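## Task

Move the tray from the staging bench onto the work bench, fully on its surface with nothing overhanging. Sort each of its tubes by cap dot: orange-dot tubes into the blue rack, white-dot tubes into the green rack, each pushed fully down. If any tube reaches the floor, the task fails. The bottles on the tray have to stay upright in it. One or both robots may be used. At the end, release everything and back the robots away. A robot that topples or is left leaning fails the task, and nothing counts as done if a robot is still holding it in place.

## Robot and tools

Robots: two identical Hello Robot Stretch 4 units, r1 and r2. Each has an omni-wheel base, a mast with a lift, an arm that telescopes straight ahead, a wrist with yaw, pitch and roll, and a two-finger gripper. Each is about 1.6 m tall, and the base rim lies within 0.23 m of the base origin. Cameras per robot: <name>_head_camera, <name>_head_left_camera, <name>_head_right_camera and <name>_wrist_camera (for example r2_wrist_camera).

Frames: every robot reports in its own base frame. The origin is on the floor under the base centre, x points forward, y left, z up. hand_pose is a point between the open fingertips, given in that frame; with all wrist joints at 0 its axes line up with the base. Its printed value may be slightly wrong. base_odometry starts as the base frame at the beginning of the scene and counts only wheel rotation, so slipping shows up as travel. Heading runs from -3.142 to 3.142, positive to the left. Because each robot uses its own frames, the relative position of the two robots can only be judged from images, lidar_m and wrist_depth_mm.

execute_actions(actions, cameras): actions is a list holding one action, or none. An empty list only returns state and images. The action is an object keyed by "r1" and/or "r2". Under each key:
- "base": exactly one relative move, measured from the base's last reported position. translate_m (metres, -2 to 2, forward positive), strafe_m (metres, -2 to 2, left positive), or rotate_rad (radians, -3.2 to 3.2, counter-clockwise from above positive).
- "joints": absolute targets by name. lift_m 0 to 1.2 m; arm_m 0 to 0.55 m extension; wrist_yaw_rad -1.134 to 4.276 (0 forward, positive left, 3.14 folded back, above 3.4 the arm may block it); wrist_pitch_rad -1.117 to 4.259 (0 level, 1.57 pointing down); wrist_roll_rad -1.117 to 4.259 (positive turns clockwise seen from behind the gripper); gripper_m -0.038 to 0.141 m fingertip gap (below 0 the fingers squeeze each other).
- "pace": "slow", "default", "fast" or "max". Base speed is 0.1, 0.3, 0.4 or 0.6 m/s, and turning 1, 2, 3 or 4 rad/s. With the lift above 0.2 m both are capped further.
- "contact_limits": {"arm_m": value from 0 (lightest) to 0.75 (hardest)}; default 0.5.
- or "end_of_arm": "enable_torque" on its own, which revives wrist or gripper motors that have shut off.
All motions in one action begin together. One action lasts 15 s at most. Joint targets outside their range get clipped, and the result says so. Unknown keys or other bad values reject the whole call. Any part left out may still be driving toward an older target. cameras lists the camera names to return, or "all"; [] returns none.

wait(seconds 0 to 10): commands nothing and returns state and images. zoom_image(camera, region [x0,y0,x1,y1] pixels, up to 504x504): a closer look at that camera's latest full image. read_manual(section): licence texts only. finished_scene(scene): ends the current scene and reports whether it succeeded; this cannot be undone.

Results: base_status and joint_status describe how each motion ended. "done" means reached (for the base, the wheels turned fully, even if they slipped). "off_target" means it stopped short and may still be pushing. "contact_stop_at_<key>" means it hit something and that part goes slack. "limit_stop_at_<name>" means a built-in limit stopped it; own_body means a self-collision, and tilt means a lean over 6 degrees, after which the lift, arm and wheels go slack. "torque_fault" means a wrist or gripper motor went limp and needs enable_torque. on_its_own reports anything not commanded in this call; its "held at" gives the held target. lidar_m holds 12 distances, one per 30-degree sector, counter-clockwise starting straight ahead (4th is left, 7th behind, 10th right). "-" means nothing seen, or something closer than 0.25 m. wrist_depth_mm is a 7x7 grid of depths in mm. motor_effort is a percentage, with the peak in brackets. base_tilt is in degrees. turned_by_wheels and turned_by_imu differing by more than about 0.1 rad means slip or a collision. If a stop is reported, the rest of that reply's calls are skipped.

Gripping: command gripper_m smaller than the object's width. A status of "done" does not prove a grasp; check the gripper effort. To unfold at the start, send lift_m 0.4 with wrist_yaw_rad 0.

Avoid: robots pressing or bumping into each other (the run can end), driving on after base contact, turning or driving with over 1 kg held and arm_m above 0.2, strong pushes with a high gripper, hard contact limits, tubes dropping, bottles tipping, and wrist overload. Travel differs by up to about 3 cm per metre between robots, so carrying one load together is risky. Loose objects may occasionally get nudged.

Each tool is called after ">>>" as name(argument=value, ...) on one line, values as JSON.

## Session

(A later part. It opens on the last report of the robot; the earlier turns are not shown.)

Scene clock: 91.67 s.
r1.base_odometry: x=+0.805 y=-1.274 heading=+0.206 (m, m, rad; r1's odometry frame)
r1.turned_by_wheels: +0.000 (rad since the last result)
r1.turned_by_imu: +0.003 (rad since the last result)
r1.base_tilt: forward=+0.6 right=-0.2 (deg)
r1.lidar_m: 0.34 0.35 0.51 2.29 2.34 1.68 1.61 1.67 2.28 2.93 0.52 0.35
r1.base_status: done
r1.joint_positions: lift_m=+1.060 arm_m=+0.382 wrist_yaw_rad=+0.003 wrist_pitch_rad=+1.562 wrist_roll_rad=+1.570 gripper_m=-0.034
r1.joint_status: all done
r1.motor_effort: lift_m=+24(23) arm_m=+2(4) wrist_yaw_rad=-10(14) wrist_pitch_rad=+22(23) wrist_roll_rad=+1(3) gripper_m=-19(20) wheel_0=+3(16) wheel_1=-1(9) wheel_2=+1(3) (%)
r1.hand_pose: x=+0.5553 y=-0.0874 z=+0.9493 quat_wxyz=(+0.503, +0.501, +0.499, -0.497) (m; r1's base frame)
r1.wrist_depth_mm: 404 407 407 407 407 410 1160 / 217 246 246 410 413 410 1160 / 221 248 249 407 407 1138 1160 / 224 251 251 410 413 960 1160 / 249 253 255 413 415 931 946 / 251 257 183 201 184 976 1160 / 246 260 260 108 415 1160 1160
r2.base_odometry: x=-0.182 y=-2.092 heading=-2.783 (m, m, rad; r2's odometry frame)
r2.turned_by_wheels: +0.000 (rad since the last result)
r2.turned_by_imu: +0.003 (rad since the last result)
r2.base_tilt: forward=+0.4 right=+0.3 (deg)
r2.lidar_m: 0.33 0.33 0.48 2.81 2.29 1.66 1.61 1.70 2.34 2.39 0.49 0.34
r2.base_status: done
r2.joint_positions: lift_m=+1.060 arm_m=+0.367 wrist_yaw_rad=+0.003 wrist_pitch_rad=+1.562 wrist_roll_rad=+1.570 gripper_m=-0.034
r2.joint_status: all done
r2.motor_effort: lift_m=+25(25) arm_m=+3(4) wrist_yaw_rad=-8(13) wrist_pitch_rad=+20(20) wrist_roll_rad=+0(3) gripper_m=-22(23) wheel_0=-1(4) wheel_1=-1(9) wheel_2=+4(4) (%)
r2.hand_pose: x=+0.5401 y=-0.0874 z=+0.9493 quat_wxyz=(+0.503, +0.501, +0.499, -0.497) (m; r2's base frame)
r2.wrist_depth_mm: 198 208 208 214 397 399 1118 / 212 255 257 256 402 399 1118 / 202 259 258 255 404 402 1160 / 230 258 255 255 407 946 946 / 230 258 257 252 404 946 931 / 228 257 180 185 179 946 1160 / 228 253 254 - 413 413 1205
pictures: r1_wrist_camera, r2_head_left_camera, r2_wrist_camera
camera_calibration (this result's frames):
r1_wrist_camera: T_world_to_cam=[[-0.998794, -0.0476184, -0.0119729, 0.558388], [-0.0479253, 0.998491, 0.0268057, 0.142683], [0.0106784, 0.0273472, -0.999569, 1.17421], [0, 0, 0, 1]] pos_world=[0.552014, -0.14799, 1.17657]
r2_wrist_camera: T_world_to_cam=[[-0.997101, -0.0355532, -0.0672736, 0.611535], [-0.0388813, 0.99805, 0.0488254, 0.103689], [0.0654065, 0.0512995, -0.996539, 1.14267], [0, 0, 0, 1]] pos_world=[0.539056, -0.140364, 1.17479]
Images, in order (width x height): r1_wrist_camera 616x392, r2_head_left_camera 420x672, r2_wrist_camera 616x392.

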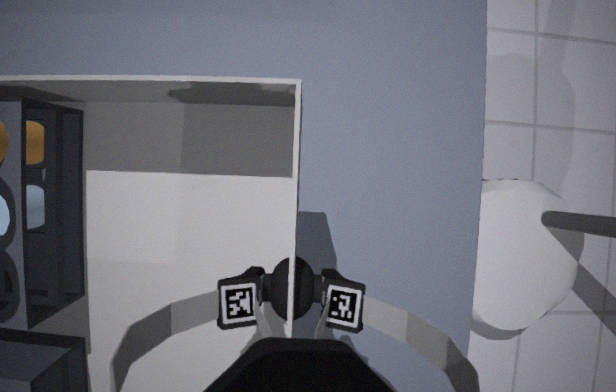

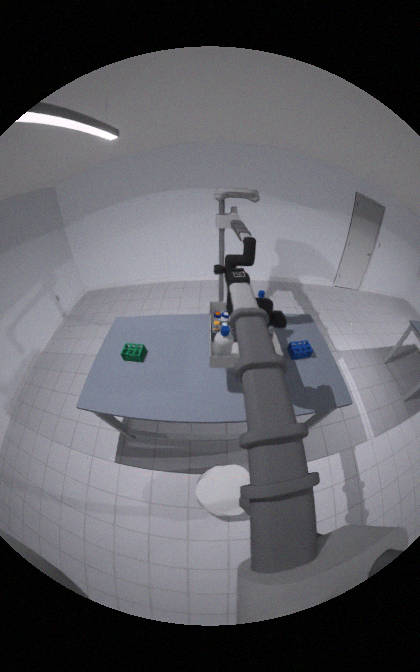

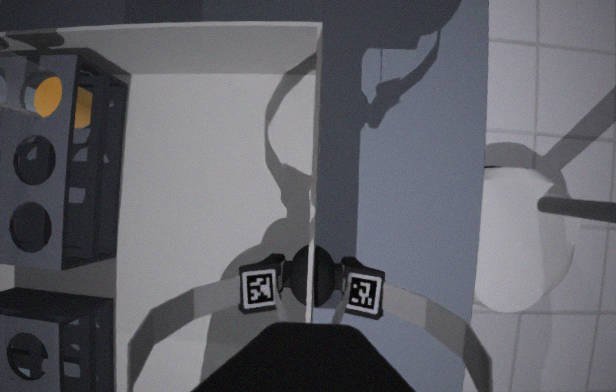

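>>> execute_actions(actions=[{"r1":{"joints":{"lift_m":0.912,"arm_m":0.386},"pace":"slow"},"r2":{"joints":{"lift_m":0.912,"arm_m":0.371},"pace":"slow"}}], cameras=[])

>>> execute_actions(actions=[{"r1":{"joints":{"gripper_m":0.055}},"r2":{"joints":{"gripper_m":0.055}}}], cameras=[])

>>> execute_actions(actions=[{"r1":{"joints":{"lift_m":1.1}},"r2":{"joints":{"lift_m":1.1}}}], cameras=[])

>>> execute_actions(actions=[{"r1":{"base":{"strafe_m":-0.05}},"r2":{"base":{"strafe_m":-0.09},"joints":{"wrist_roll_rad":0}}}], cameras=[])

>>> execute_actions(actions=[{"r1":{"base":{"translate_m":0.06},"joints":{"arm_m":0.5}},"r2":{"joints":{"arm_m":0.5}}}], cameras=["r1_wrist_camera","r2_wrist_camera","r2_head_left_camera"])

Scene clock: 115.63 s.
r1.base_odometry: x=+0.805 y=-1.274 heading=+0.206 (m, m, rad; r1's odometry frame)
r1.turned_by_wheels: +0.000 (rad since the last result)
r1.turned_by_imu: +0.002 (rad since the last result)
r1.base_tilt: forward=+0.6 right=-0.2 (deg)
r1.lidar_m: 0.34 0.35 0.51 2.29 2.37 1.68 1.59 1.67 2.30 2.92 0.50 0.37
r1.base_status: not commanded
r1.joint_positions: lift_m=+0.912 arm_m=+0.385 wrist_yaw_rad=+0.002 wrist_pitch_rad=+1.566 wrist_roll_rad=+1.570 gripper_m=-0.034
r1.joint_status: all done
r1.motor_effort: lift_m=+19(24) arm_m=+3(5) wrist_yaw_rad=-5(9) wrist_pitch_rad=+13(23) wrist_roll_rad=+1(1) gripper_m=-19(20) wheel_0=+3(3) wheel_1=-1(1) wheel_2=+2(1) (%)
r1.hand_pose: x=+0.5579 y=-0.0874 z=+0.8017 quat_wxyz=(+0.502, +0.501, +0.499, -0.498) (m; r1's base frame)
r1.wrist_depth_mm: 260 260 262 262 263 263 262 / 214 250 248 263 263 264 264 / 222 251 252 264 264 265 265 / 223 252 254 265 265 265 265 / 249 255 255 255 265 266 267 / 248 256 186 202 184 267 268 / 237 259 258 108 267 267 268
r2.base_odometry: x=-0.182 y=-2.092 heading=-2.783 (m, m, rad; r2's odometry frame)
r2.turned_by_wheels: +0.000 (rad since the last result)
r2.turned_by_imu: -0.001 (rad since the last result)
r2.base_tilt: forward=+0.4 right=+0.3 (deg)
r2.lidar_m: 0.32 0.35 0.49 2.80 2.27 1.66 1.62 1.73 2.38 2.40 0.50 0.34
r2.base_status: not commanded
r2.joint_positions: lift_m=+0.912 arm_m=+0.370 wrist_yaw_rad=+0.002 wrist_pitch_rad=+1.566 wrist_roll_rad=+1.570 gripper_m=-0.034
r2.joint_status: all done
r2.motor_effort: lift_m=+21(24) arm_m=+4(5) wrist_yaw_rad=-7(10) wrist_pitch_rad=+9(20) wrist_roll_rad=-1(1) gripper_m=-23(23) wheel_0=-1(1) wheel_1=-1(1) wheel_2=+4(4) (%)
r2.hand_pose: x=+0.5427 y=-0.0874 z=+0.8016 quat_wxyz=(+0.502, +0.501, +0.499, -0.498) (m; r2's base frame)
r2.wrist_depth_mm: 195 206 207 215 254 252 - / 208 253 255 253 256 253 253 / 200 255 255 254 257 255 254 / 201 256 255 253 259 258 256 / 229 258 256 254 260 259 257 / 229 256 180 198 179 262 530 / 229 254 256 - 263 262 647
pictures: none
No camera images: the call's "cameras" was empty. Leave "cameras" out to get every camera's image.

Scene clock: 117.23 s.
r1.base_odometry: x=+0.805 y=-1.274 heading=+0.206 (m, m, rad; r1's odometry frame)
r1.turned_by_wheels: +0.000 (rad since the last result)
r1.turned_by_imu: +0.001 (rad since the last result)
r1.base_tilt: forward=+0.6 right=-0.3 (deg)
r1.lidar_m: 0.33 0.37 0.50 2.28 2.35 1.68 1.60 1.67 2.30 2.93 0.53 0.37
r1.base_status: not commanded
r1.joint_positions: lift_m=+0.912 arm_m=+0.385 wrist_yaw_rad=+0.000 wrist_pitch_rad=+1.569 wrist_roll_rad=+1.570 gripper_m=+0.055
r1.joint_status: all done
r1.motor_effort: lift_m=+19(19) arm_m=+3(4) wrist_yaw_rad=+0(6) wrist_pitch_rad=+1(13) wrist_roll_rad=+1(2) gripper_m=-4(17) wheel_0=+3(3) wheel_1=-1(1) wheel_2=+2(1) (%)
r1.hand_pose: x=+0.5567 y=-0.0874 z=+0.8017 quat_wxyz=(+0.501, +0.500, +0.500, -0.499) (m; r1's base frame)
r1.wrist_depth_mm: 263 262 263 263 264 264 265 / 241 239 236 263 265 265 265 / 231 260 263 264 265 266 267 / 233 262 262 267 266 266 267 / 236 263 264 267 268 267 268 / 257 264 196 265 202 268 268 / 246 264 266 108 270 270 271
r2.base_odometry: x=-0.182 y=-2.092 heading=-2.783 (m, m, rad; r2's odometry frame)
r2.turned_by_wheels: +0.000 (rad since the last result)
r2.turned_by_imu: +0.000 (rad since the last result)
r2.base_tilt: forward=+0.4 right=+0.3 (deg)
r2.lidar_m: 0.33 0.34 0.47 2.82 2.31 1.67 1.61 1.71 2.35 2.40 0.50 0.38
r2.base_status: not commanded
r2.joint_positions: lift_m=+0.912 arm_m=+0.370 wrist_yaw_rad=+0.001 wrist_pitch_rad=+1.569 wrist_roll_rad=+1.570 gripper_m=+0.055
r2.joint_status: all done
r2.motor_effort: lift_m=+21(21) arm_m=+4(4) wrist_yaw_rad=-3(7) wrist_pitch_rad=-1(10) wrist_roll_rad=-1(0) gripper_m=-3(24) wheel_0=-1(1) wheel_1=-1(1) wheel_2=+3(4) (%)
r2.hand_pose: x=+0.5416 y=-0.0874 z=+0.8016 quat_wxyz=(+0.501, +0.500, +0.500, -0.499) (m; r2's base frame)
r2.wrist_depth_mm: 209 211 204 211 255 254 252 / 210 258 256 256 258 255 253 / 202 258 260 259 258 258 256 / 206 260 263 262 260 258 259 / 236 262 262 262 260 262 260 / 231 266 264 263 198 263 530 / 239 264 267 - 264 263 1025
pictures: none
No camera images: the call's "cameras" was empty. Leave "cameras" out to get every camera's image.

Scene clock: 119.10 s.
r1.base_odometry: x=+0.805 y=-1.274 heading=+0.206 (m, m, rad; r1's odometry frame)
r1.turned_by_wheels: +0.000 (rad since the last result)
r1.turned_by_imu: +0.001 (rad since the last result)
r1.base_tilt: forward=+0.6 right=-0.2 (deg)
r1.lidar_m: 0.33 0.35 0.48 2.25 2.30 1.66 1.60 1.67 2.28 2.91 0.50 0.34
r1.base_status: not commanded
r1.joint_positions: lift_m=+1.100 arm_m=+0.385 wrist_yaw_rad=+0.000 wrist_pitch_rad=+1.570 wrist_roll_rad=+1.570 gripper_m=+0.055
r1.joint_status: all done
r1.motor_effort: lift_m=+20(21) arm_m=+4(4) wrist_yaw_rad=-2(2) wrist_pitch_rad=+1(1) wrist_roll_rad=+1(1) gripper_m=-2(3) wheel_0=+3(3) wheel_1=-1(1) wheel_2=+1(1) (%)
r1.hand_pose: x=+0.5567 y=-0.0874 z=+0.9896 quat_wxyz=(+0.501, +0.500, +0.500, -0.499) (m; r1's base frame)
r1.wrist_depth_mm: 442 445 445 449 449 1205 1205 / 442 445 445 449 449 1205 1205 / 445 430 449 452 449 1205 1205 / 449 392 449 452 452 991 1182 / 449 442 445 452 455 1008 991 / 452 413 196 455 201 1025 1205 / 452 392 452 108 459 1205 1229
r2.base_odometry: x=-0.182 y=-2.092 heading=-2.783 (m, m, rad; r2's odometry frame)
r2.turned_by_wheels: +0.000 (rad since the last result)
r2.turned_by_imu: +0.000 (rad since the last result)
r2.base_tilt: forward=+0.4 right=+0.3 (deg)
r2.lidar_m: 0.32 0.34 0.50 2.81 2.30 1.66 1.60 1.72 2.33 2.37 0.49 0.33
r2.base_status: not commanded
r2.joint_positions: lift_m=+1.100 arm_m=+0.370 wrist_yaw_rad=+0.000 wrist_pitch_rad=+1.570 wrist_roll_rad=+1.570 gripper_m=+0.055
r2.joint_status: all done
r2.motor_effort: lift_m=+22(23) arm_m=+4(4) wrist_yaw_rad=-2(4) wrist_pitch_rad=-1(0) wrist_roll_rad=+0(0) gripper_m=-3(2) wheel_0=-1(1) wheel_1=-1(1) wheel_2=+3(3) (%)
r2.hand_pose: x=+0.5416 y=-0.0874 z=+0.9895 quat_wxyz=(+0.501, +0.500, +0.500, -0.499) (m; r2's base frame)
r2.wrist_depth_mm: 452 449 449 442 442 1160 1160 / 449 452 449 445 439 1182 1182 / 389 382 449 445 442 1160 1182 / 452 421 455 445 445 976 1078 / 459 459 452 452 449 976 991 / 466 397 332 430 198 991 1229 / 415 349 424 - 459 1229 1229
pictures: none
No camera images: the call's "cameras" was empty. Leave "cameras" out to get every camera's image.

Scene clock: 120.60 s.
r1.base_odometry: x=+0.815 y=-1.322 heading=+0.206 (m, m, rad; r1's odometry frame)
r1.turned_by_wheels: +0.000 (rad since the last result)
r1.turned_by_imu: +0.001 (rad since the last result)
r1.base_tilt: forward=+0.6 right=-0.3 (deg)
r1.lidar_m: 0.33 0.35 0.47 2.31 2.32 1.68 1.61 1.68 2.28 2.87 0.52 0.36
r1.base_status: done
r1.joint_positions: lift_m=+1.100 arm_m=+0.385 wrist_yaw_rad=+0.000 wrist_pitch_rad=+1.570 wrist_roll_rad=+1.570 gripper_m=+0.055
r1.joint_status: not commanded
r1.motor_effort: lift_m=+20(20) arm_m=+3(4) wrist_yaw_rad=-1(2) wrist_pitch_rad=+1(1) wrist_roll_rad=+1(1) gripper_m=-3(4) wheel_0=+5(12) wheel_1=-3(11) wheel_2=+0(2) (%)
r1.hand_pose: x=+0.5567 y=-0.0874 z=+0.9896 quat_wxyz=(+0.501, +0.500, +0.500, -0.499) (m; r1's base frame)
r1.wrist_depth_mm: 442 449 449 449 452 1182 1229 / 449 445 445 445 449 1182 1205 / 449 452 449 449 452 1182 1205 / 449 389 452 452 452 991 1229 / 449 392 452 455 452 991 1025 / 452 421 196 455 201 1008 1205 / 449 394 452 108 459 1229 1205
r2.base_odometry: x=-0.214 y=-2.007 heading=-2.783 (m, m, rad; r2's odometry frame)
r2.turned_by_wheels: +0.000 (rad since the last result)
r2.turned_by_imu: -0.001 (rad since the last result)
r2.base_tilt: forward=+0.4 right=+0.3 (deg)
r2.lidar_m: 0.32 0.34 0.50 2.90 2.32 1.64 1.61 1.73 2.38 2.31 0.49 0.35
r2.base_status: done
r2.joint_positions: lift_m=+1.100 arm_m=+0.370 wrist_yaw_rad=+0.000 wrist_pitch_rad=+1.570 wrist_roll_rad=+0.000 gripper_m=+0.055
r2.joint_status: all done
r2.motor_effort: lift_m=+22(22) arm_m=+4(4) wrist_yaw_rad=+0(1) wrist_pitch_rad=-1(2) wrist_roll_rad=-1(5) gripper_m=-2(2) wheel_0=+0(7) wheel_1=+1(7) wheel_2=+0(1) (%)
r2.hand_pose: x=+0.5416 y=-0.0874 z=+0.9895 quat_wxyz=(+0.708, +0.000, +0.707, +0.000) (m; r2's base frame)
r2.wrist_depth_mm: 455 384 410 377 430 430 368 / 455 415 439 407 436 433 399 / 459 418 445 445 439 436 436 / 466 347 445 449 442 442 436 / 469 462 459 455 445 442 439 / 473 469 462 459 197 449 449 / 1308 1281 750 - 462 452 445
pictures: none
No camera images: the call's "cameras" was empty. Leave "cameras" out to get every camera's image.

Scene clock: 122.03 s.
r1.base_odometry: x=+0.874 y=-1.310 heading=+0.207 (m, m, rad; r1's odometry frame)
r1.turned_by_wheels: +0.001 (rad since the last result)
r1.turned_by_imu: +0.001 (rad since the last result)
r1.base_tilt: forward=+0.6 right=-0.2 (deg)
r1.lidar_m: 0.28 0.30 0.40 2.32 2.42 1.75 1.67 1.73 2.36 2.88 0.42 0.29
r1.base_status: done
r1.joint_positions: lift_m=+1.100 arm_m=+0.499 wrist_yaw_rad=+0.000 wrist_pitch_rad=+1.570 wrist_roll_rad=+1.570 gripper_m=+0.055
r1.joint_status: all done
r1.motor_effort: lift_m=+20(20) arm_m=+4(4) wrist_yaw_rad=-1(1) wrist_pitch_rad=+1(1) wrist_roll_rad=+1(1) gripper_m=-4(4) wheel_0=+6(13) wheel_1=+5(11) wheel_2=-1(11) (%)
r1.hand_pose: x=+0.6704 y=-0.0874 z=+0.9896 quat_wxyz=(+0.501, +0.500, +0.500, -0.499) (m; r1's base frame)
r1.wrist_depth_mm: 442 445 442 449 449 449 449 / 445 449 452 445 445 452 452 / 449 442 449 449 452 452 455 / 449 375 449 445 452 452 455 / 449 312 445 392 449 455 455 / 452 452 196 392 202 462 462 / 459 421 452 108 455 459 462
r2.base_odometry: x=-0.214 y=-2.007 heading=-2.783 (m, m, rad; r2's odometry frame)
r2.turned_by_wheels: +0.000 (rad since the last result)
r2.turned_by_imu: +0.000 (rad since the last result)
r2.base_tilt: forward=+0.4 right=+0.3 (deg)
r2.lidar_m: 0.32 0.34 0.49 2.91 2.30 1.66 1.59 1.73 2.37 2.31 0.49 0.35
r2.base_status: not commanded
r2.joint_positions: lift_m=+1.100 arm_m=+0.499 wrist_yaw_rad=+0.000 wrist_pitch_rad=+1.570 wrist_roll_rad=+0.000 gripper_m=+0.055
r2.joint_status: all done
r2.motor_effort: lift_m=+22(22) arm_m=+5(5) wrist_yaw_rad=-2(1) wrist_pitch_rad=-3(2) wrist_roll_rad=-1(1) gripper_m=-3(4) wheel_0=+0(0) wheel_1=+1(1) wheel_2=+0(0) (%)
r2.hand_pose: x=+0.6703 y=-0.0874 z=+0.9895 quat_wxyz=(+0.707, +0.000, +0.707, +0.000) (m; r2's base frame)
r2.wrist_depth_mm: 452 436 442 310 433 427 427 / 452 449 445 442 436 430 427 / 462 389 449 439 442 433 430 / 459 424 449 389 445 436 377 / 473 424 455 452 449 442 439 / 473 332 410 452 197 449 445 / 477 477 466 - 455 452 449
pictures: r1_wrist_camera, r2_head_left_camera, r2_wrist_camera
camera_calibration (this result's frames):
r1_wrist_camera: T_world_to_cam=[[-0.999001, -0.0444845, -0.00419846, 0.666554], [-0.0445824, 0.998637, 0.0271534, 0.144557], [0.00298483, 0.0273135, -0.999622, 1.21842], [0, 0, 0, 1]] pos_world=[0.668696, -0.147988, 1.21683]
r2_wrist_camera: T_world_to_cam=[[0.0315054, -0.997765, -0.0589347, -0.0377643], [-0.998243, -0.0343715, 0.0482688, 0.660143], [-0.0501865, 0.0573104, -0.997094, 1.2528], [0, 0, 0, 1]] pos_world=[0.723047, -0.0867882, 1.21507]
Images, in order (width x height): r1_wrist_camera 616x392, r2_head_left_camera 420x672, r2_wrist_camera 616x392.

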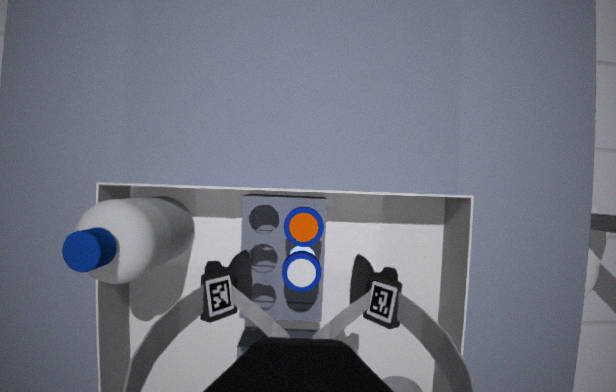

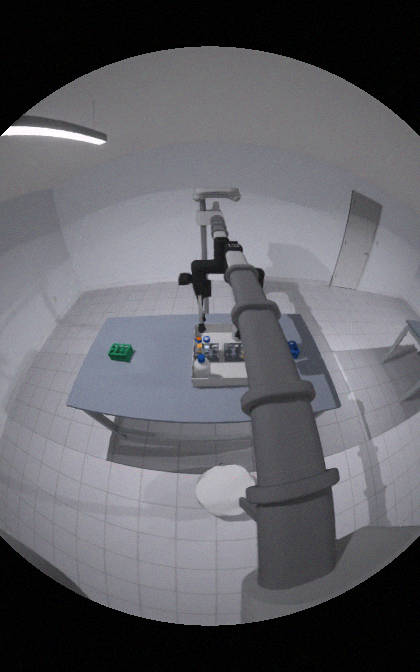

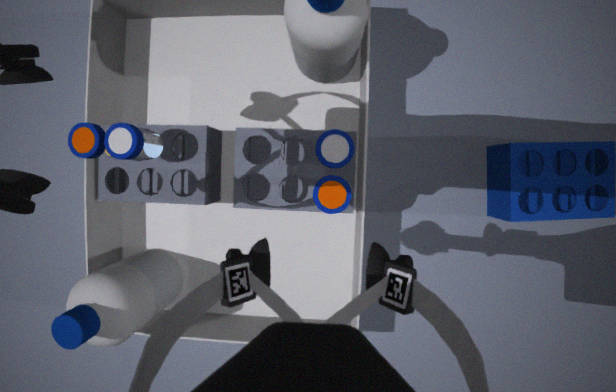

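>>> execute_actions(actions=[{"r1":{"joints":{"lift_m":1.04}},"r2":{"base":{"strafe_m":-0.015},"joints":{"arm_m":0.3}}}], cameras=[])

>>> execute_actions(actions=[{"r1":{"base":{"strafe_m":0.012},"joints":{"lift_m":0.99},"pace":"slow"}}], cameras=["r1_wrist_camera"])

Scene clock: 134.73 s.
r1.base_odometry: x=+0.874 y=-1.310 heading=+0.207 (m, m, rad; r1's odometry frame)
r1.turned_by_wheels: +0.000 (rad since the last result)
r1.turned_by_imu: +0.002 (rad since the last result)
r1.base_tilt: forward=+0.6 right=-0.3 (deg)
r1.lidar_m: 0.27 0.31 0.42 2.31 2.41 1.75 1.66 1.73 2.33 2.88 0.41 0.29
r1.base_status: not commanded
r1.joint_positions: lift_m=+1.040 arm_m=+0.499 wrist_yaw_rad=+0.000 wrist_pitch_rad=+1.570 wrist_roll_rad=+1.570 gripper_m=+0.055
r1.joint_status: all done
r1.motor_effort: lift_m=+16(20) arm_m=+5(4) wrist_yaw_rad=-1(1) wrist_pitch_rad=+1(0) wrist_roll_rad=+2(1) gripper_m=-4(3) wheel_0=+6(6) wheel_1=+5(5) wheel_2=-1(1) (%)
r1.hand_pose: x=+0.6704 y=-0.0874 z=+0.9299 quat_wxyz=(+0.501, +0.500, +0.500, -0.499) (m; r1's base frame)
r1.wrist_depth_mm: 389 389 389 389 389 387 389 / 387 389 387 392 392 389 389 / 392 389 394 392 394 394 392 / 392 364 389 394 394 394 397 / 235 282 387 332 392 392 397 / 345 389 196 332 202 394 399 / 392 392 392 108 397 357 394
r2.base_odometry: x=-0.219 y=-1.993 heading=-2.783 (m, m, rad; r2's odometry frame)
r2.turned_by_wheels: +0.000 (rad since the last result)
r2.turned_by_imu: -0.001 (rad since the last result)
r2.base_tilt: forward=+0.4 right=+0.4 (deg)
r2.lidar_m: 0.32 0.34 0.50 2.93 2.29 1.66 1.61 1.69 2.37 2.30 0.50 0.34
r2.base_status: done
r2.joint_positions: lift_m=+1.100 arm_m=+0.301 wrist_yaw_rad=+0.000 wrist_pitch_rad=+1.570 wrist_roll_rad=+0.000 gripper_m=+0.055
r2.joint_status: all done
r2.motor_effort: lift_m=+22(22) arm_m=-5(6) wrist_yaw_rad=+0(0) wrist_pitch_rad=-2(3) wrist_roll_rad=-1(1) gripper_m=-3(2) wheel_0=+0(11) wheel_1=-1(5) wheel_2=+0(1) (%)
r2.hand_pose: x=+0.4719 y=-0.0874 z=+0.9895 quat_wxyz=(+0.707, +0.000, +0.707, +0.000) (m; r2's base frame)
r2.wrist_depth_mm: 452 415 433 430 433 421 373 / 307 404 449 442 439 433 427 / 462 415 449 442 442 436 430 / 466 462 459 452 449 442 436 / 462 466 455 455 445 442 439 / 1281 1255 466 455 197 449 442 / 1336 1281 1281 - 1255 1205 1229
pictures: none
No camera images: the call's "cameras" was empty. Leave "cameras" out to get every camera's image.

Scene clock: 136.03 s.
r1.base_odometry: x=+0.872 y=-1.299 heading=+0.207 (m, m, rad; r1's odometry frame)
r1.turned_by_wheels: +0.000 (rad since the last result)
r1.turned_by_imu: +0.000 (rad since the last result)
r1.base_tilt: forward=+0.5 right=-0.2 (deg)
r1.lidar_m: 0.27 0.30 0.41 2.31 2.41 1.74 1.65 1.75 2.38 2.88 0.40 0.31
r1.base_status: done
r1.joint_positions: lift_m=+0.990 arm_m=+0.499 wrist_yaw_rad=+0.000 wrist_pitch_rad=+1.570 wrist_roll_rad=+1.570 gripper_m=+0.055
r1.joint_status: all done
r1.motor_effort: lift_m=+16(17) arm_m=+5(5) wrist_yaw_rad=-1(1) wrist_pitch_rad=+0(0) wrist_roll_rad=+0(1) gripper_m=-1(5) wheel_0=-5(3) wheel_1=+4(6) wheel_2=+0(1) (%)
r1.hand_pose: x=+0.6704 y=-0.0874 z=+0.8799 quat_wxyz=(+0.501, +0.500, +0.500, -0.499) (m; r1's base frame)
r1.wrist_depth_mm: 338 340 338 340 340 340 342 / 340 340 342 340 342 342 343 / 342 342 340 340 342 342 343 / 224 330 310 282 340 342 343 / 202 296 282 282 343 342 347 / 289 342 196 222 202 340 345 / 304 343 343 108 345 290 349
r2.base_odometry: x=-0.219 y=-1.993 heading=-2.783 (m, m, rad; r2's odometry frame)
r2.turned_by_wheels: +0.000 (rad since the last result)
r2.turned_by_imu: +0.000 (rad since the last result)
r2.base_tilt: forward=+0.4 right=+0.3 (deg)
r2.lidar_m: 0.33 0.36 0.47 2.93 2.29 1.68 1.58 1.67 2.36 2.28 0.50 0.36
r2.base_status: not commanded
r2.joint_positions: lift_m=+1.100 arm_m=+0.301 wrist_yaw_rad=+0.000 wrist_pitch_rad=+1.570 wrist_roll_rad=+0.000 gripper_m=+0.055
r2.joint_status: not commanded
r2.motor_effort: lift_m=+22(22) arm_m=-5(5) wrist_yaw_rad=+1(2) wrist_pitch_rad=-2(3) wrist_roll_rad=-1(1) gripper_m=-4(2) wheel_0=+1(0) wheel_1=-1(1) wheel_2=+0(0) (%)
r2.hand_pose: x=+0.4719 y=-0.0874 z=+0.9895 quat_wxyz=(+0.707, +0.000, +0.707, +0.000) (m; r2's base frame)
r2.wrist_depth_mm: 449 413 436 430 433 421 373 / 307 407 445 442 436 430 427 / 466 421 449 445 442 436 433 / 459 462 452 452 445 445 436 / 473 466 459 459 445 449 436 / 1281 1281 466 455 197 449 445 / 1308 1281 1281 - 1255 1205 1205
pictures: r1_wrist_camera
camera_calibration (this result's frames):
r1_wrist_camera: T_world_to_cam=[[-0.999001, -0.0444845, -0.00419846, 0.666098], [-0.0445824, 0.998637, 0.0271534, 0.147534], [0.00298483, 0.0273135, -0.999622, 1.10881], [0, 0, 0, 1]] pos_world=[0.668701, -0.147988, 1.10719]
Images, in order (width x height): r1_wrist_camera 616x392.

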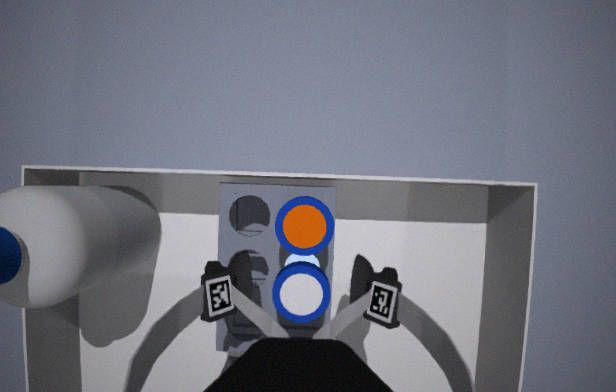

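>>> execute_actions(actions=[{"r1":{"base":{"strafe_m":0.007},"joints":{"lift_m":0.975},"pace":"slow"}}], cameras=[])

>>> execute_actions(actions=[{"r1":{"joints":{"gripper_m":0.005}}}], cameras=["r1_wrist_camera"])

>>> execute_actions(actions=[{"r1":{"joints":{"lift_m":1.1},"pace":"slow"}}], cameras=[])

>>> execute_actions(actions=[{"r1":{"base":{"strafe_m":-0.4}},"r2":{"joints":{"arm_m":0.53},"pace":"slow"}}], cameras=["r1_wrist_camera","r2_wrist_camera"])

Scene clock: 146.87 s.
r1.base_odometry: x=+0.870 y=-1.292 heading=+0.207 (m, m, rad; r1's odometry frame)
r1.turned_by_wheels: +0.000 (rad since the last result)
r1.turned_by_imu: +0.001 (rad since the last result)
r1.base_tilt: forward=+0.5 right=-0.2 (deg)
r1.lidar_m: 0.29 0.31 0.43 2.32 2.42 1.75 1.66 1.74 2.36 2.91 0.42 0.29
r1.base_status: done
r1.joint_positions: lift_m=+0.975 arm_m=+0.499 wrist_yaw_rad=+0.000 wrist_pitch_rad=+1.570 wrist_roll_rad=+1.570 gripper_m=+0.055
r1.joint_status: all done
r1.motor_effort: lift_m=+16(18) arm_m=+4(4) wrist_yaw_rad=+0(0) wrist_pitch_rad=+0(0) wrist_roll_rad=+3(0) gripper_m=-2(3) wheel_0=-7(5) wheel_1=+6(6) wheel_2=+0(2) (%)
r1.hand_pose: x=+0.6704 y=-0.0874 z=+0.8649 quat_wxyz=(+0.501, +0.500, +0.500, -0.499) (m; r1's base frame)
r1.wrist_depth_mm: 324 325 324 325 327 327 325 / 324 325 325 325 329 327 329 / 325 327 329 329 329 327 330 / 206 314 320 265 325 325 300 / 193 307 266 268 327 329 330 / 307 327 196 207 202 329 332 / 306 327 329 108 329 291 334
r2.base_odometry: x=-0.219 y=-1.993 heading=-2.783 (m, m, rad; r2's odometry frame)
r2.turned_by_wheels: +0.000 (rad since the last result)
r2.turned_by_imu: -0.001 (rad since the last result)
r2.base_tilt: forward=+0.4 right=+0.3 (deg)
r2.lidar_m: 0.33 0.35 0.48 2.92 2.29 1.66 1.60 1.70 2.39 2.29 0.48 0.34
r2.base_status: not commanded
r2.joint_positions: lift_m=+1.100 arm_m=+0.301 wrist_yaw_rad=+0.000 wrist_pitch_rad=+1.570 wrist_roll_rad=+0.000 gripper_m=+0.055
r2.joint_status: not commanded
r2.motor_effort: lift_m=+22(22) arm_m=-5(5) wrist_yaw_rad=+1(0) wrist_pitch_rad=-3(3) wrist_roll_rad=-1(1) gripper_m=-5(4) wheel_0=+0(0) wheel_1=-1(1) wheel_2=+0(0) (%)
r2.hand_pose: x=+0.4719 y=-0.0874 z=+0.9895 quat_wxyz=(+0.707, +0.000, +0.707, +0.000) (m; r2's base frame)
r2.wrist_depth_mm: 449 413 436 433 433 421 370 / 309 407 442 442 436 430 430 / 462 418 445 442 442 436 427 / 469 459 455 452 449 439 439 / 469 462 459 455 445 442 439 / 1308 1255 462 455 197 449 439 / 1255 1281 1281 - 1229 1229 1229
pictures: none
No camera images: the call's "cameras" was empty. Leave "cameras" out to get every camera's image.

Scene clock: 148.17 s.
r1.base_odometry: x=+0.870 y=-1.292 heading=+0.207 (m, m, rad; r1's odometry frame)
r1.turned_by_wheels: +0.000 (rad since the last result)
r1.turned_by_imu: +0.000 (rad since the last result)
r1.base_tilt: forward=+0.6 right=-0.2 (deg)
r1.lidar_m: 0.29 0.29 0.42 2.31 2.40 1.73 1.66 1.72 2.38 2.90 0.41 0.30
r1.base_status: not commanded
r1.joint_positions: lift_m=+0.975 arm_m=+0.499 wrist_yaw_rad=+0.000 wrist_pitch_rad=+1.570 wrist_roll_rad=+1.570 gripper_m=+0.005
r1.joint_status: all done
r1.motor_effort: lift_m=+16(16) arm_m=+5(4) wrist_yaw_rad=-1(1) wrist_pitch_rad=+0(0) wrist_roll_rad=+1(1) gripper_m=-14(11) wheel_0=-7(7) wheel_1=+6(6) wheel_2=+0(0) (%)
r1.hand_pose: x=+0.6704 y=-0.0874 z=+0.8649 quat_wxyz=(+0.501, +0.500, +0.500, -0.499) (m; r1's base frame)
r1.wrist_depth_mm: 322 324 324 325 329 325 325 / 324 325 327 327 327 327 329 / 324 325 329 327 329 329 330 / 206 314 319 266 327 325 298 / 193 307 324 213 325 329 330 / 306 327 190 198 190 329 332 / 304 327 329 109 330 291 334
r2.base_odometry: x=-0.219 y=-1.993 heading=-2.783 (m, m, rad; r2's odometry frame)
r2.turned_by_wheels: +0.000 (rad since the last result)
r2.turned_by_imu: +0.000 (rad since the last result)
r2.base_tilt: forward=+0.4 right=+0.3 (deg)
r2.lidar_m: 0.32 0.34 0.49 2.93 2.32 1.63 1.61 1.71 2.38 2.28 0.48 0.36
r2.base_status: not commanded
r2.joint_positions: lift_m=+1.100 arm_m=+0.301 wrist_yaw_rad=+0.000 wrist_pitch_rad=+1.570 wrist_roll_rad=+0.000 gripper_m=+0.055
r2.joint_status: not commanded
r2.motor_effort: lift_m=+22(22) arm_m=-5(5) wrist_yaw_rad=+0(1) wrist_pitch_rad=-3(2) wrist_roll_rad=-1(1) gripper_m=-4(3) wheel_0=+0(0) wheel_1=-1(1) wheel_2=+0(0) (%)
r2.hand_pose: x=+0.4719 y=-0.0874 z=+0.9895 quat_wxyz=(+0.707, +0.000, +0.707, +0.000) (m; r2's base frame)
r2.wrist_depth_mm: 449 413 436 433 430 421 370 / 306 404 442 442 436 430 424 / 459 418 445 445 442 436 427 / 466 459 455 452 445 439 436 / 473 466 455 452 449 445 439 / 1255 1255 466 459 197 445 445 / 1336 1308 1281 - 1229 1205 1182
pictures: r1_wrist_camera
camera_calibration (this result's frames):
r1_wrist_camera: T_world_to_cam=[[-0.999001, -0.0444846, -0.00419834, 0.666038], [-0.0445824, 0.998637, 0.0271534, 0.147941], [0.00298471, 0.0273135, -0.999622, 1.09383], [0, 0, 0, 1]] pos_world=[0.668703, -0.147988, 1.0922]
Images, in order (width x height): r1_wrist_camera 616x392.

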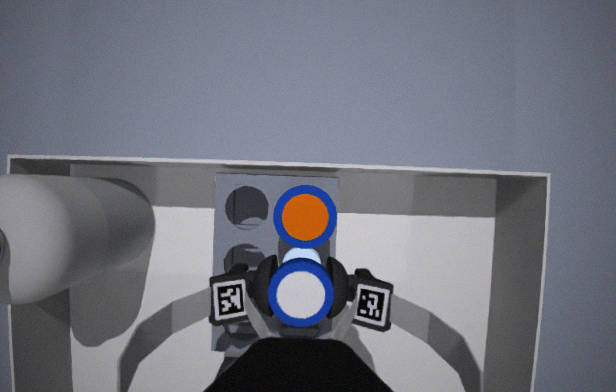

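Scene clock: 150.03 s.
r1.base_odometry: x=+0.870 y=-1.292 heading=+0.207 (m, m, rad; r1's odometry frame)
r1.turned_by_wheels: +0.000 (rad since the last result)
r1.turned_by_imu: +0.001 (rad since the last result)
r1.base_tilt: forward=+0.7 right=-0.2 (deg)
r1.lidar_m: 0.28 0.31 0.43 2.30 2.43 1.74 1.67 1.73 2.35 2.89 0.44 0.32
r1.base_status: not commanded
r1.joint_positions: lift_m=+1.100 arm_m=+0.499 wrist_yaw_rad=+0.000 wrist_pitch_rad=+1.570 wrist_roll_rad=+1.570 gripper_m=+0.005
r1.joint_status: all done
r1.motor_effort: lift_m=+21(23) arm_m=+5(4) wrist_yaw_rad=-1(1) wrist_pitch_rad=+0(0) wrist_roll_rad=+2(1) gripper_m=-15(15) wheel_0=-7(7) wheel_1=+6(6) wheel_2=+0(0) (%)
r1.hand_pose: x=+0.6704 y=-0.0874 z=+0.9895 quat_wxyz=(+0.501, +0.500, +0.500, -0.499) (m; r1's base frame)
r1.wrist_depth_mm: 445 445 449 445 449 445 449 / 449 452 445 449 452 449 455 / 449 449 449 452 449 452 455 / 449 320 449 392 449 452 455 / 449 338 449 389 452 455 455 / 452 449 190 198 190 459 455 / 455 439 449 108 455 455 459
r2.base_odometry: x=-0.219 y=-1.993 heading=-2.783 (m, m, rad; r2's odometry frame)
r2.turned_by_wheels: +0.000 (rad since the last result)
r2.turned_by_imu: +0.000 (rad since the last result)
r2.base_tilt: forward=+0.4 right=+0.3 (deg)
r2.lidar_m: 0.33 0.34 0.49 2.92 2.32 1.66 1.61 1.70 2.37 2.29 0.47 0.33
r2.base_status: not commanded
r2.joint_positions: lift_m=+1.100 arm_m=+0.301 wrist_yaw_rad=+0.000 wrist_pitch_rad=+1.570 wrist_roll_rad=+0.000 gripper_m=+0.055
r2.joint_status: not commanded
r2.motor_effort: lift_m=+22(23) arm_m=-5(5) wrist_yaw_rad=+1(2) wrist_pitch_rad=-2(3) wrist_roll_rad=-1(1) gripper_m=-3(3) wheel_0=+0(0) wheel_1=-1(1) wheel_2=+0(0) (%)
r2.hand_pose: x=+0.4719 y=-0.0874 z=+0.9895 quat_wxyz=(+0.707, +0.000, +0.707, +0.000) (m; r2's base frame)
r2.wrist_depth_mm: 455 415 436 433 430 424 375 / 306 407 445 442 436 430 427 / 462 415 449 445 442 436 436 / 462 459 459 452 445 442 436 / 477 466 462 455 445 442 442 / 1229 1255 466 455 196 445 445 / 1281 1281 1336 - 1229 1229 1229
pictures: none
No camera images: the call's "cameras" was empty. Leave "cameras" out to get every camera's image.

Scene clock: 153.60 s.
r1.base_odometry: x=+0.952 y=-1.683 heading=+0.207 (m, m, rad; r1's odometry frame)
r1.turned_by_wheels: +0.000 (rad since the last result)
r1.turned_by_imu: +0.000 (rad since the last result)
r1.base_tilt: forward=+0.6 right=-0.3 (deg)
r1.lidar_m: 0.28 0.31 0.43 2.71 2.43 1.73 1.65 1.71 2.34 2.49 0.43 0.31
r1.base_status: done
r1.joint_positions: lift_m=+1.100 arm_m=+0.499 wrist_yaw_rad=+0.000 wrist_pitch_rad=+1.570 wrist_roll_rad=+1.570 gripper_m=+0.005
r1.joint_status: not commanded
r1.motor_effort: lift_m=+20(21) arm_m=+4(5) wrist_yaw_rad=+0(0) wrist_pitch_rad=+0(0) wrist_roll_rad=+1(0) gripper_m=-13(16) wheel_0=+4(14) wheel_1=-4(13) wheel_2=+0(2) (%)
r1.hand_pose: x=+0.6704 y=-0.0874 z=+0.9896 quat_wxyz=(+0.501, +0.500, +0.500, -0.499) (m; r1's base frame)
r1.wrist_depth_mm: 445 445 449 449 449 449 449 / 449 449 449 418 449 449 452 / 449 452 445 449 449 452 455 / 449 449 452 452 455 455 455 / 452 455 452 455 452 455 455 / 455 449 190 198 190 455 459 / 455 452 455 108 462 455 459
r2.base_odometry: x=-0.219 y=-1.993 heading=-2.783 (m, m, rad; r2's odometry frame)
r2.turned_by_wheels: +0.000 (rad since the last result)
r2.turned_by_imu: -0.001 (rad since the last result)
r2.base_tilt: forward=+0.4 right=+0.3 (deg)
r2.lidar_m: 0.32 0.35 0.48 2.93 2.28 1.67 1.61 1.72 2.33 2.26 0.50 0.35
r2.base_status: not commanded
r2.joint_positions: lift_m=+1.100 arm_m=+0.529 wrist_yaw_rad=+0.000 wrist_pitch_rad=+1.570 wrist_roll_rad=+0.000 gripper_m=+0.055
r2.joint_status: all done
r2.motor_effort: lift_m=+22(22) arm_m=+5(4) wrist_yaw_rad=+0(3) wrist_pitch_rad=-3(2) wrist_roll_rad=-1(1) gripper_m=-1(3) wheel_0=+0(0) wheel_1=-2(1) wheel_2=+0(0) (%)
r2.hand_pose: x=+0.7002 y=-0.0874 z=+0.9895 quat_wxyz=(+0.707, +0.000, +0.707, +0.000) (m; r2's base frame)
r2.wrist_depth_mm: 449 402 418 296 433 427 424 / 462 445 439 366 436 430 427 / 459 445 445 439 445 439 433 / 469 399 402 392 449 433 379 / 466 462 455 452 449 442 439 / 477 370 462 452 196 449 442 / 294 355 442 - 462 449 452
pictures: r1_wrist_camera, r2_wrist_camera
camera_calibration (this result's frames):
r1_wrist_camera: T_world_to_cam=[[-0.999001, -0.0444843, -0.00419834, 0.666569], [-0.0445822, 0.998637, 0.0271534, 0.144557], [0.00298471, 0.0273135, -0.999622, 1.21843], [0, 0, 0, 1]] pos_world=[0.668711, -0.147988, 1.21684]
r2_wrist_camera: T_world_to_cam=[[0.0314194, -0.997767, -0.0589403, -0.0386416], [-0.998237, -0.034296, 0.0484458, 0.689844], [-0.0503591, 0.0573142, -0.997085, 1.25441], [0, 0, 0, 1]] pos_world=[0.753013, -0.0867922, 1.21506]
Images, in order (width x height): r1_wrist_camera 616x392, r2_wrist_camera 616x392.

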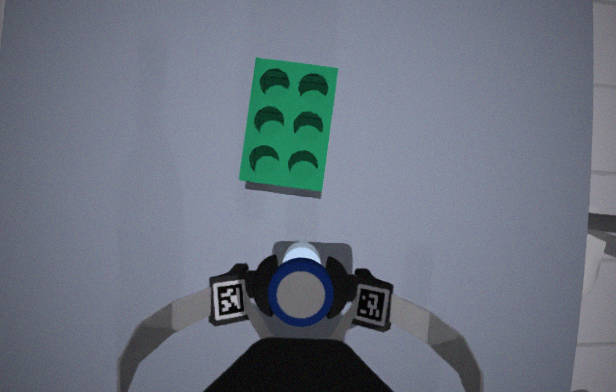

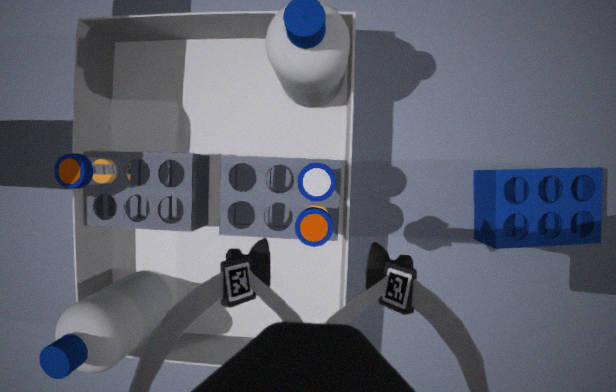

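>>> execute_actions(actions=[{"r1":{"base":{"strafe_m":-0.079},"joints":{"lift_m":1.045,"arm_m":0.497},"pace":"slow"},"r2":{"base":{"strafe_m":0.006},"joints":{"arm_m":0.54,"lift_m":1.01},"pace":"slow"}}], cameras=["r1_wrist_camera","r2_wrist_camera"])

Scene clock: 162.23 s.
r1.base_odometry: x=+0.969 y=-1.760 heading=+0.207 (m, m, rad; r1's odometry frame)
r1.turned_by_wheels: +0.000 (rad since the last result)
r1.turned_by_imu: +0.001 (rad since the last result)
r1.base_tilt: forward=+0.6 right=-0.3 (deg)
r1.lidar_m: 0.28 0.31 0.43 2.79 2.44 1.74 1.66 1.72 2.35 2.41 0.43 0.31
r1.base_status: done
r1.joint_positions: lift_m=+1.045 arm_m=+0.498 wrist_yaw_rad=+0.000 wrist_pitch_rad=+1.570 wrist_roll_rad=+1.570 gripper_m=+0.005
r1.joint_status: all done
r1.motor_effort: lift_m=+16(23) arm_m=-4(5) wrist_yaw_rad=-1(1) wrist_pitch_rad=+0(1) wrist_roll_rad=+0(0) gripper_m=-12(14) wheel_0=+5(10) wheel_1=-5(9) wheel_2=+0(1) (%)
r1.hand_pose: x=+0.6690 y=-0.0874 z=+0.9349 quat_wxyz=(+0.501, +0.500, +0.500, -0.499) (m; r1's base frame)
r1.wrist_depth_mm: 394 394 397 392 394 397 397 / 394 394 397 394 397 397 397 / 397 394 394 392 397 402 399 / 397 397 397 392 399 402 399 / 397 394 399 338 402 402 399 / 399 397 190 198 190 402 404 / 399 402 399 108 402 402 402
r2.base_odometry: x=-0.217 y=-1.999 heading=-2.783 (m, m, rad; r2's odometry frame)
r2.turned_by_wheels: +0.000 (rad since the last result)
r2.turned_by_imu: -0.001 (rad since the last result)
r2.base_tilt: forward=+0.4 right=+0.3 (deg)
r2.lidar_m: 0.31 0.35 0.49 2.92 2.30 1.67 1.58 1.71 2.36 2.28 0.50 0.34
r2.base_status: done
r2.joint_positions: lift_m=+1.010 arm_m=+0.539 wrist_yaw_rad=+0.000 wrist_pitch_rad=+1.570 wrist_roll_rad=+0.000 gripper_m=+0.055
r2.joint_status: all done
r2.motor_effort: lift_m=+17(27) arm_m=+5(6) wrist_yaw_rad=+0(0) wrist_pitch_rad=-2(2) wrist_roll_rad=-1(2) gripper_m=-3(4) wheel_0=-3(2) wheel_1=+1(3) wheel_2=+0(0) (%)
r2.hand_pose: x=+0.7102 y=-0.0874 z=+0.8999 quat_wxyz=(+0.707, +0.000, +0.707, +0.000) (m; r2's base frame)
r2.wrist_depth_mm: 343 353 351 211 345 343 340 / 338 359 355 320 345 343 342 / 329 359 357 353 355 351 343 / 309 306 332 296 355 351 314 / 332 342 307 297 359 353 294 / 330 370 370 362 197 359 355 / 271 319 370 - 364 362 359
pictures: r1_wrist_camera, r2_wrist_camera
camera_calibration (this result's frames):
r1_wrist_camera: T_world_to_cam=[[-0.999001, -0.0444848, -0.00419846, 0.664945], [-0.0445826, 0.998637, 0.0271534, 0.145979], [0.00298482, 0.0273135, -0.999622, 1.1638], [0, 0, 0, 1]] pos_world=[0.667316, -0.147988, 1.16219]
r2_wrist_camera: T_world_to_cam=[[0.0314193, -0.997767, -0.0589403, -0.0442372], [-0.998237, -0.0342959, 0.048446, 0.704172], [-0.0503592, 0.0573142, -0.997085, 1.16558], [0, 0, 0, 1]] pos_world=[0.763018, -0.0867922, 1.12546]
Images, in order (width x height): r1_wrist_camera 616x392, r2_wrist_camera 616x392.

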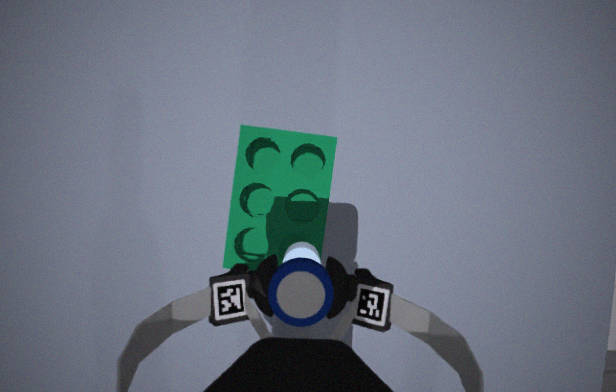

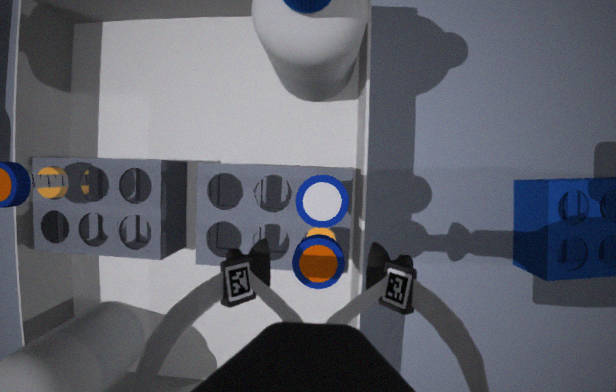

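>>> execute_actions(actions=[{"r1":{"base":{"strafe_m":-0.003},"joints":{"arm_m":0.503},"pace":"slow"},"r2":{"joints":{"arm_m":0.535,"lift_m":0.978},"pace":"slow"}}], cameras=[])

>>> execute_actions(actions=[{"r1":{"joints":{"lift_m":1.0},"pace":"slow"},"r2":{"joints":{"gripper_m":0.005}}}], cameras=["r1_wrist_camera","r2_wrist_camera"])

Scene clock: 171.37 s.
r1.base_odometry: x=+0.969 y=-1.763 heading=+0.207 (m, m, rad; r1's odometry frame)
r1.turned_by_wheels: +0.000 (rad since the last result)
r1.turned_by_imu: +0.002 (rad since the last result)
r1.base_tilt: forward=+0.6 right=-0.3 (deg)
r1.lidar_m: 0.28 0.32 0.41 2.78 2.40 1.73 1.66 1.73 2.38 2.42 0.43 0.30
r1.base_status: done
r1.joint_positions: lift_m=+1.045 arm_m=+0.502 wrist_yaw_rad=+0.000 wrist_pitch_rad=+1.570 wrist_roll_rad=+1.570 gripper_m=+0.005
r1.joint_status: all done
r1.motor_effort: lift_m=+16(16) arm_m=+4(5) wrist_yaw_rad=-1(0) wrist_pitch_rad=+0(0) wrist_roll_rad=+0(1) gripper_m=-15(14) wheel_0=+6(7) wheel_1=-4(6) wheel_2=+0(2) (%)
r1.hand_pose: x=+0.6734 y=-0.0874 z=+0.9349 quat_wxyz=(+0.501, +0.500, +0.500, -0.499) (m; r1's base frame)
r1.wrist_depth_mm: 389 392 392 394 397 397 394 / 394 394 394 397 397 397 397 / 394 394 397 392 397 399 399 / 399 397 399 392 399 399 399 / 394 399 399 336 402 399 402 / 399 399 191 198 191 402 404 / 399 402 399 108 402 402 402
r2.base_odometry: x=-0.217 y=-1.999 heading=-2.783 (m, m, rad; r2's odometry frame)
r2.turned_by_wheels: +0.000 (rad since the last result)
r2.turned_by_imu: -0.001 (rad since the last result)
r2.base_tilt: forward=+0.4 right=+0.3 (deg)
r2.lidar_m: 0.32 0.32 0.49 2.91 2.30 1.66 1.59 1.71 2.36 2.30 0.50 0.36
r2.base_status: not commanded
r2.joint_positions: lift_m=+0.978 arm_m=+0.536 wrist_yaw_rad=+0.000 wrist_pitch_rad=+1.570 wrist_roll_rad=+0.000 gripper_m=+0.055
r2.joint_status: all done
r2.motor_effort: lift_m=+18(20) arm_m=-5(5) wrist_yaw_rad=+0(2) wrist_pitch_rad=-3(3) wrist_roll_rad=-2(1) gripper_m=-4(4) wheel_0=-2(3) wheel_1=+1(1) wheel_2=+0(0) (%)
r2.hand_pose: x=+0.7070 y=-0.0874 z=+0.8679 quat_wxyz=(+0.707, +0.000, +0.707, +0.000) (m; r2's base frame)
r2.wrist_depth_mm: 327 322 319 192 314 312 306 / 329 327 324 319 317 314 310 / 330 330 325 320 319 319 317 / 276 296 270 204 322 320 294 / 307 307 271 214 327 324 293 / 330 338 332 206 197 327 324 / 267 319 342 - 336 327 327
pictures: none
No camera images: the call's "cameras" was empty. Leave "cameras" out to get every camera's image.

Scene clock: 172.67 s.
r1.base_odometry: x=+0.969 y=-1.763 heading=+0.207 (m, m, rad; r1's odometry frame)
r1.turned_by_wheels: +0.000 (rad since the last result)
r1.turned_by_imu: +0.000 (rad since the last result)
r1.base_tilt: forward=+0.6 right=-0.2 (deg)
r1.lidar_m: 0.29 0.31 0.43 2.80 2.40 1.74 1.65 1.73 2.37 2.40 0.43 0.30
r1.base_status: not commanded
r1.joint_positions: lift_m=+1.000 arm_m=+0.502 wrist_yaw_rad=+0.000 wrist_pitch_rad=+1.570 wrist_roll_rad=+1.570 gripper_m=+0.005
r1.joint_status: all done
r1.motor_effort: lift_m=+16(17) arm_m=+5(4) wrist_yaw_rad=-1(0) wrist_pitch_rad=+0(0) wrist_roll_rad=+1(0) gripper_m=-14(14) wheel_0=+6(6) wheel_1=-4(4) wheel_2=+0(0) (%)
r1.hand_pose: x=+0.6734 y=-0.0874 z=+0.8899 quat_wxyz=(+0.501, +0.500, +0.500, -0.499) (m; r1's base frame)
r1.wrist_depth_mm: 349 347 349 347 349 349 353 / 349 349 351 349 351 351 353 / 349 349 349 347 353 353 353 / 351 351 349 347 353 353 353 / 351 353 353 296 353 355 355 / 353 353 191 197 190 359 357 / 353 353 355 108 353 359 359
r2.base_odometry: x=-0.217 y=-1.999 heading=-2.783 (m, m, rad; r2's odometry frame)
r2.turned_by_wheels: +0.000 (rad since the last result)
r2.turned_by_imu: +0.000 (rad since the last result)
r2.base_tilt: forward=+0.4 right=+0.3 (deg)
r2.lidar_m: 0.32 0.32 0.51 2.91 2.29 1.67 1.61 1.69 2.36 2.28 0.47 0.36
r2.base_status: not commanded
r2.joint_positions: lift_m=+0.978 arm_m=+0.536 wrist_yaw_rad=+0.000 wrist_pitch_rad=+1.570 wrist_roll_rad=+0.000 gripper_m=+0.005
r2.joint_status: all done
r2.motor_effort: lift_m=+18(18) arm_m=-5(5) wrist_yaw_rad=+1(1) wrist_pitch_rad=-3(3) wrist_roll_rad=-1(1) gripper_m=-17(16) wheel_0=-3(3) wheel_1=+1(1) wheel_2=+0(0) (%)
r2.hand_pose: x=+0.7070 y=-0.0874 z=+0.8679 quat_wxyz=(+0.707, +0.000, +0.707, +0.000) (m; r2's base frame)
r2.wrist_depth_mm: 325 322 319 192 314 310 309 / 325 327 322 319 317 315 312 / 327 329 324 324 319 319 315 / 276 296 271 204 322 320 294 / 309 307 271 206 327 324 294 / 330 342 191 197 185 324 324 / 267 320 340 - 334 327 325
pictures: r1_wrist_camera, r2_wrist_camera
camera_calibration (this result's frames):
r1_wrist_camera: T_world_to_cam=[[-0.999001, -0.0444853, -0.00419857, 0.669128], [-0.0445832, 0.998637, 0.0271534, 0.147396], [0.00298492, 0.0273135, -0.999622, 1.1188], [0, 0, 0, 1]] pos_world=[0.671691, -0.147988, 1.11719]
r2_wrist_camera: T_world_to_cam=[[0.0314193, -0.997767, -0.0589403, -0.0460219], [-0.998237, -0.0342959, 0.0484458, 0.702473], [-0.0503591, 0.0573142, -0.997085, 1.13349], [0, 0, 0, 1]] pos_world=[0.759761, -0.0867922, 1.09344]
Images, in order (width x height): r1_wrist_camera 616x392, r2_wrist_camera 616x392.

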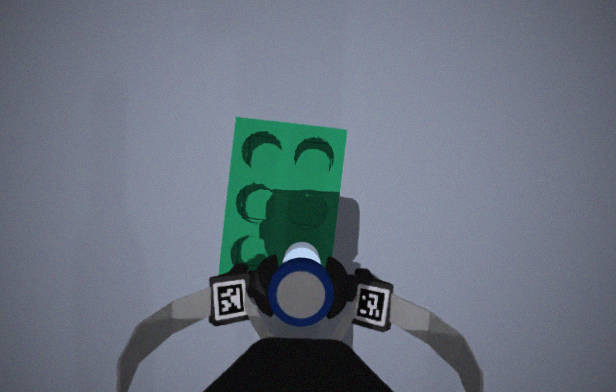

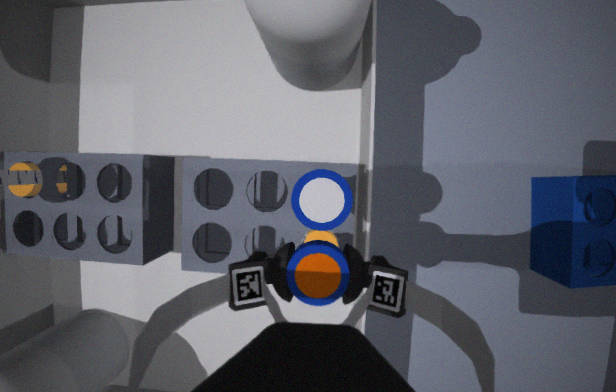

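>>> execute_actions(actions=[{"r1":{"joints":{"lift_m":0.972},"pace":"slow"},"r2":{"joints":{"lift_m":1.06},"pace":"slow"}}], cameras=[])

>>> execute_actions(actions=[{"r1":{"joints":{"gripper_m":0.055}},"r2":{"base":{"strafe_m":-0.22}}}], cameras=["r1_wrist_camera","r2_wrist_camera"])

Scene clock: 183.17 s.
r1.base_odometry: x=+0.969 y=-1.763 heading=+0.207 (m, m, rad; r1's odometry frame)
r1.turned_by_wheels: +0.000 (rad since the last result)
r1.turned_by_imu: +0.002 (rad since the last result)
r1.base_tilt: forward=+0.6 right=-0.3 (deg)
r1.lidar_m: 0.27 0.31 0.42 2.79 2.43 1.73 1.66 1.74 2.35 2.42 0.44 0.30
r1.base_status: not commanded
r1.joint_positions: lift_m=+0.972 arm_m=+0.502 wrist_yaw_rad=+0.000 wrist_pitch_rad=+1.570 wrist_roll_rad=+1.570 gripper_m=+0.005
r1.joint_status: all done
r1.motor_effort: lift_m=+16(16) arm_m=+5(5) wrist_yaw_rad=-2(1) wrist_pitch_rad=+0(0) wrist_roll_rad=+2(1) gripper_m=-13(14) wheel_0=+6(6) wheel_1=-4(4) wheel_2=+0(0) (%)
r1.hand_pose: x=+0.6734 y=-0.0874 z=+0.8619 quat_wxyz=(+0.501, +0.500, +0.500, -0.499) (m; r1's base frame)
r1.wrist_depth_mm: 320 319 322 322 320 324 324 / 322 322 324 322 324 324 325 / 324 324 324 267 324 327 325 / 324 325 320 266 327 327 327 / 324 325 322 267 327 329 330 / 327 325 190 197 190 329 330 / 327 327 327 108 329 329 332
r2.base_odometry: x=-0.217 y=-1.999 heading=-2.783 (m, m, rad; r2's odometry frame)
r2.turned_by_wheels: +0.000 (rad since the last result)
r2.turned_by_imu: -0.001 (rad since the last result)
r2.base_tilt: forward=+0.4 right=+0.3 (deg)
r2.lidar_m: 0.32 0.35 0.50 2.91 2.28 1.67 1.61 1.72 2.40 2.31 0.49 0.35
r2.base_status: not commanded
r2.joint_positions: lift_m=+1.060 arm_m=+0.536 wrist_yaw_rad=+0.000 wrist_pitch_rad=+1.570 wrist_roll_rad=+0.000 gripper_m=+0.005
r2.joint_status: all done
r2.motor_effort: lift_m=+22(27) arm_m=-5(5) wrist_yaw_rad=-1(1) wrist_pitch_rad=-3(2) wrist_roll_rad=-1(1) gripper_m=-16(17) wheel_0=-3(3) wheel_1=+1(1) wheel_2=+0(0) (%)
r2.hand_pose: x=+0.7070 y=-0.0874 z=+0.9495 quat_wxyz=(+0.707, +0.000, +0.707, +0.000) (m; r2's base frame)
r2.wrist_depth_mm: 359 394 394 257 394 389 389 / 379 407 402 334 397 397 392 / 384 413 410 404 402 397 394 / 349 355 384 347 404 399 355 / 394 421 415 208 410 402 397 / 394 368 191 198 185 407 410 / 283 319 424 - 415 410 407
pictures: none
No camera images: the call's "cameras" was empty. Leave "cameras" out to get every camera's image.

Scene clock: 185.20 s.
r1.base_odometry: x=+0.969 y=-1.763 heading=+0.207 (m, m, rad; r1's odometry frame)
r1.turned_by_wheels: +0.000 (rad since the last result)
r1.turned_by_imu: +0.001 (rad since the last result)
r1.base_tilt: forward=+0.6 right=-0.3 (deg)
r1.lidar_m: 0.29 0.30 0.37 2.78 2.41 1.75 1.65 1.72 2.34 2.41 0.44 0.31
r1.base_status: not commanded
r1.joint_positions: lift_m=+0.972 arm_m=+0.502 wrist_yaw_rad=+0.000 wrist_pitch_rad=+1.570 wrist_roll_rad=+1.570 gripper_m=+0.055
r1.joint_status: all done
r1.motor_effort: lift_m=+16(16) arm_m=+5(5) wrist_yaw_rad=+0(0) wrist_pitch_rad=+0(1) wrist_roll_rad=+2(0) gripper_m=-2(13) wheel_0=+6(6) wheel_1=-4(4) wheel_2=+0(0) (%)
r1.hand_pose: x=+0.6734 y=-0.0874 z=+0.8619 quat_wxyz=(+0.501, +0.500, +0.500, -0.499) (m; r1's base frame)
r1.wrist_depth_mm: 322 322 322 324 322 324 324 / 320 322 322 324 324 322 324 / 324 324 325 266 327 325 325 / 324 324 322 267 327 327 329 / 325 324 297 267 327 330 327 / 327 325 197 206 201 330 330 / 327 327 327 108 330 330 332
r2.base_odometry: x=-0.294 y=-1.793 heading=-2.783 (m, m, rad; r2's odometry frame)
r2.turned_by_wheels: +0.000 (rad since the last result)
r2.turned_by_imu: -0.001 (rad since the last result)
r2.base_tilt: forward=+0.4 right=+0.3 (deg)
r2.lidar_m: 0.32 0.32 0.50 3.12 2.31 1.65 1.61 1.71 2.37 2.06 0.48 0.34
r2.base_status: done
r2.joint_positions: lift_m=+1.060 arm_m=+0.536 wrist_yaw_rad=+0.000 wrist_pitch_rad=+1.570 wrist_roll_rad=+0.000 gripper_m=+0.005
r2.joint_status: not commanded
r2.motor_effort: lift_m=+22(22) arm_m=-5(5) wrist_yaw_rad=+1(0) wrist_pitch_rad=-3(3) wrist_roll_rad=-1(1) gripper_m=-17(17) wheel_0=-1(10) wheel_1=+1(8) wheel_2=+1(1) (%)
r2.hand_pose: x=+0.7069 y=-0.0874 z=+0.9495 quat_wxyz=(+0.707, +0.000, +0.707, +0.000) (m; r2's base frame)
r2.wrist_depth_mm: 266 351 404 397 392 389 389 / 307 364 407 402 399 394 389 / 415 404 410 407 404 399 394 / 357 375 413 351 349 399 399 / 424 410 415 207 377 404 404 / 430 407 190 198 185 407 413 / 399 407 433 - 418 410 788
pictures: r1_wrist_camera, r2_wrist_camera
camera_calibration (this result's frames):
r1_wrist_camera: T_world_to_cam=[[-0.999001, -0.0444855, -0.00419834, 0.669011], [-0.0445834, 0.998637, 0.0271534, 0.148157], [0.00298468, 0.0273135, -0.999622, 1.09082], [0, 0, 0, 1]] pos_world=[0.671692, -0.147988, 1.08919]
r2_wrist_camera: T_world_to_cam=[[0.0314192, -0.997767, -0.0589403, -0.0412097], [-0.998237, -0.0342958, 0.0484458, 0.698489], [-0.0503591, 0.0573142, -0.997085, 1.21488], [0, 0, 0, 1]] pos_world=[0.759732, -0.0867922, 1.17507]
Images, in order (width x height): r1_wrist_camera 616x392, r2_wrist_camera 616x392.

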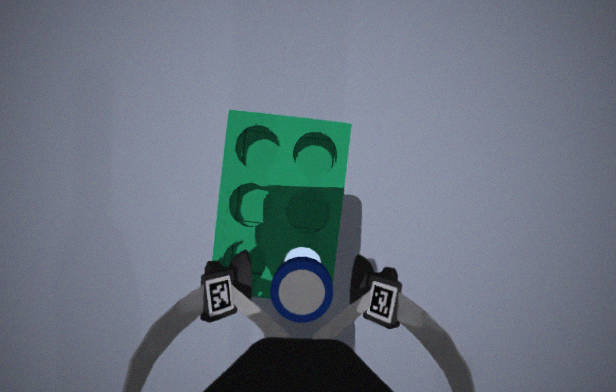

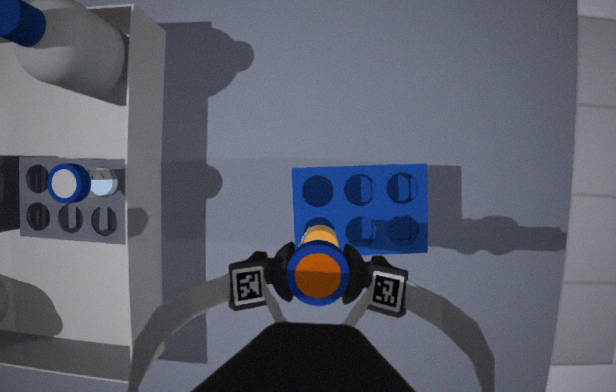

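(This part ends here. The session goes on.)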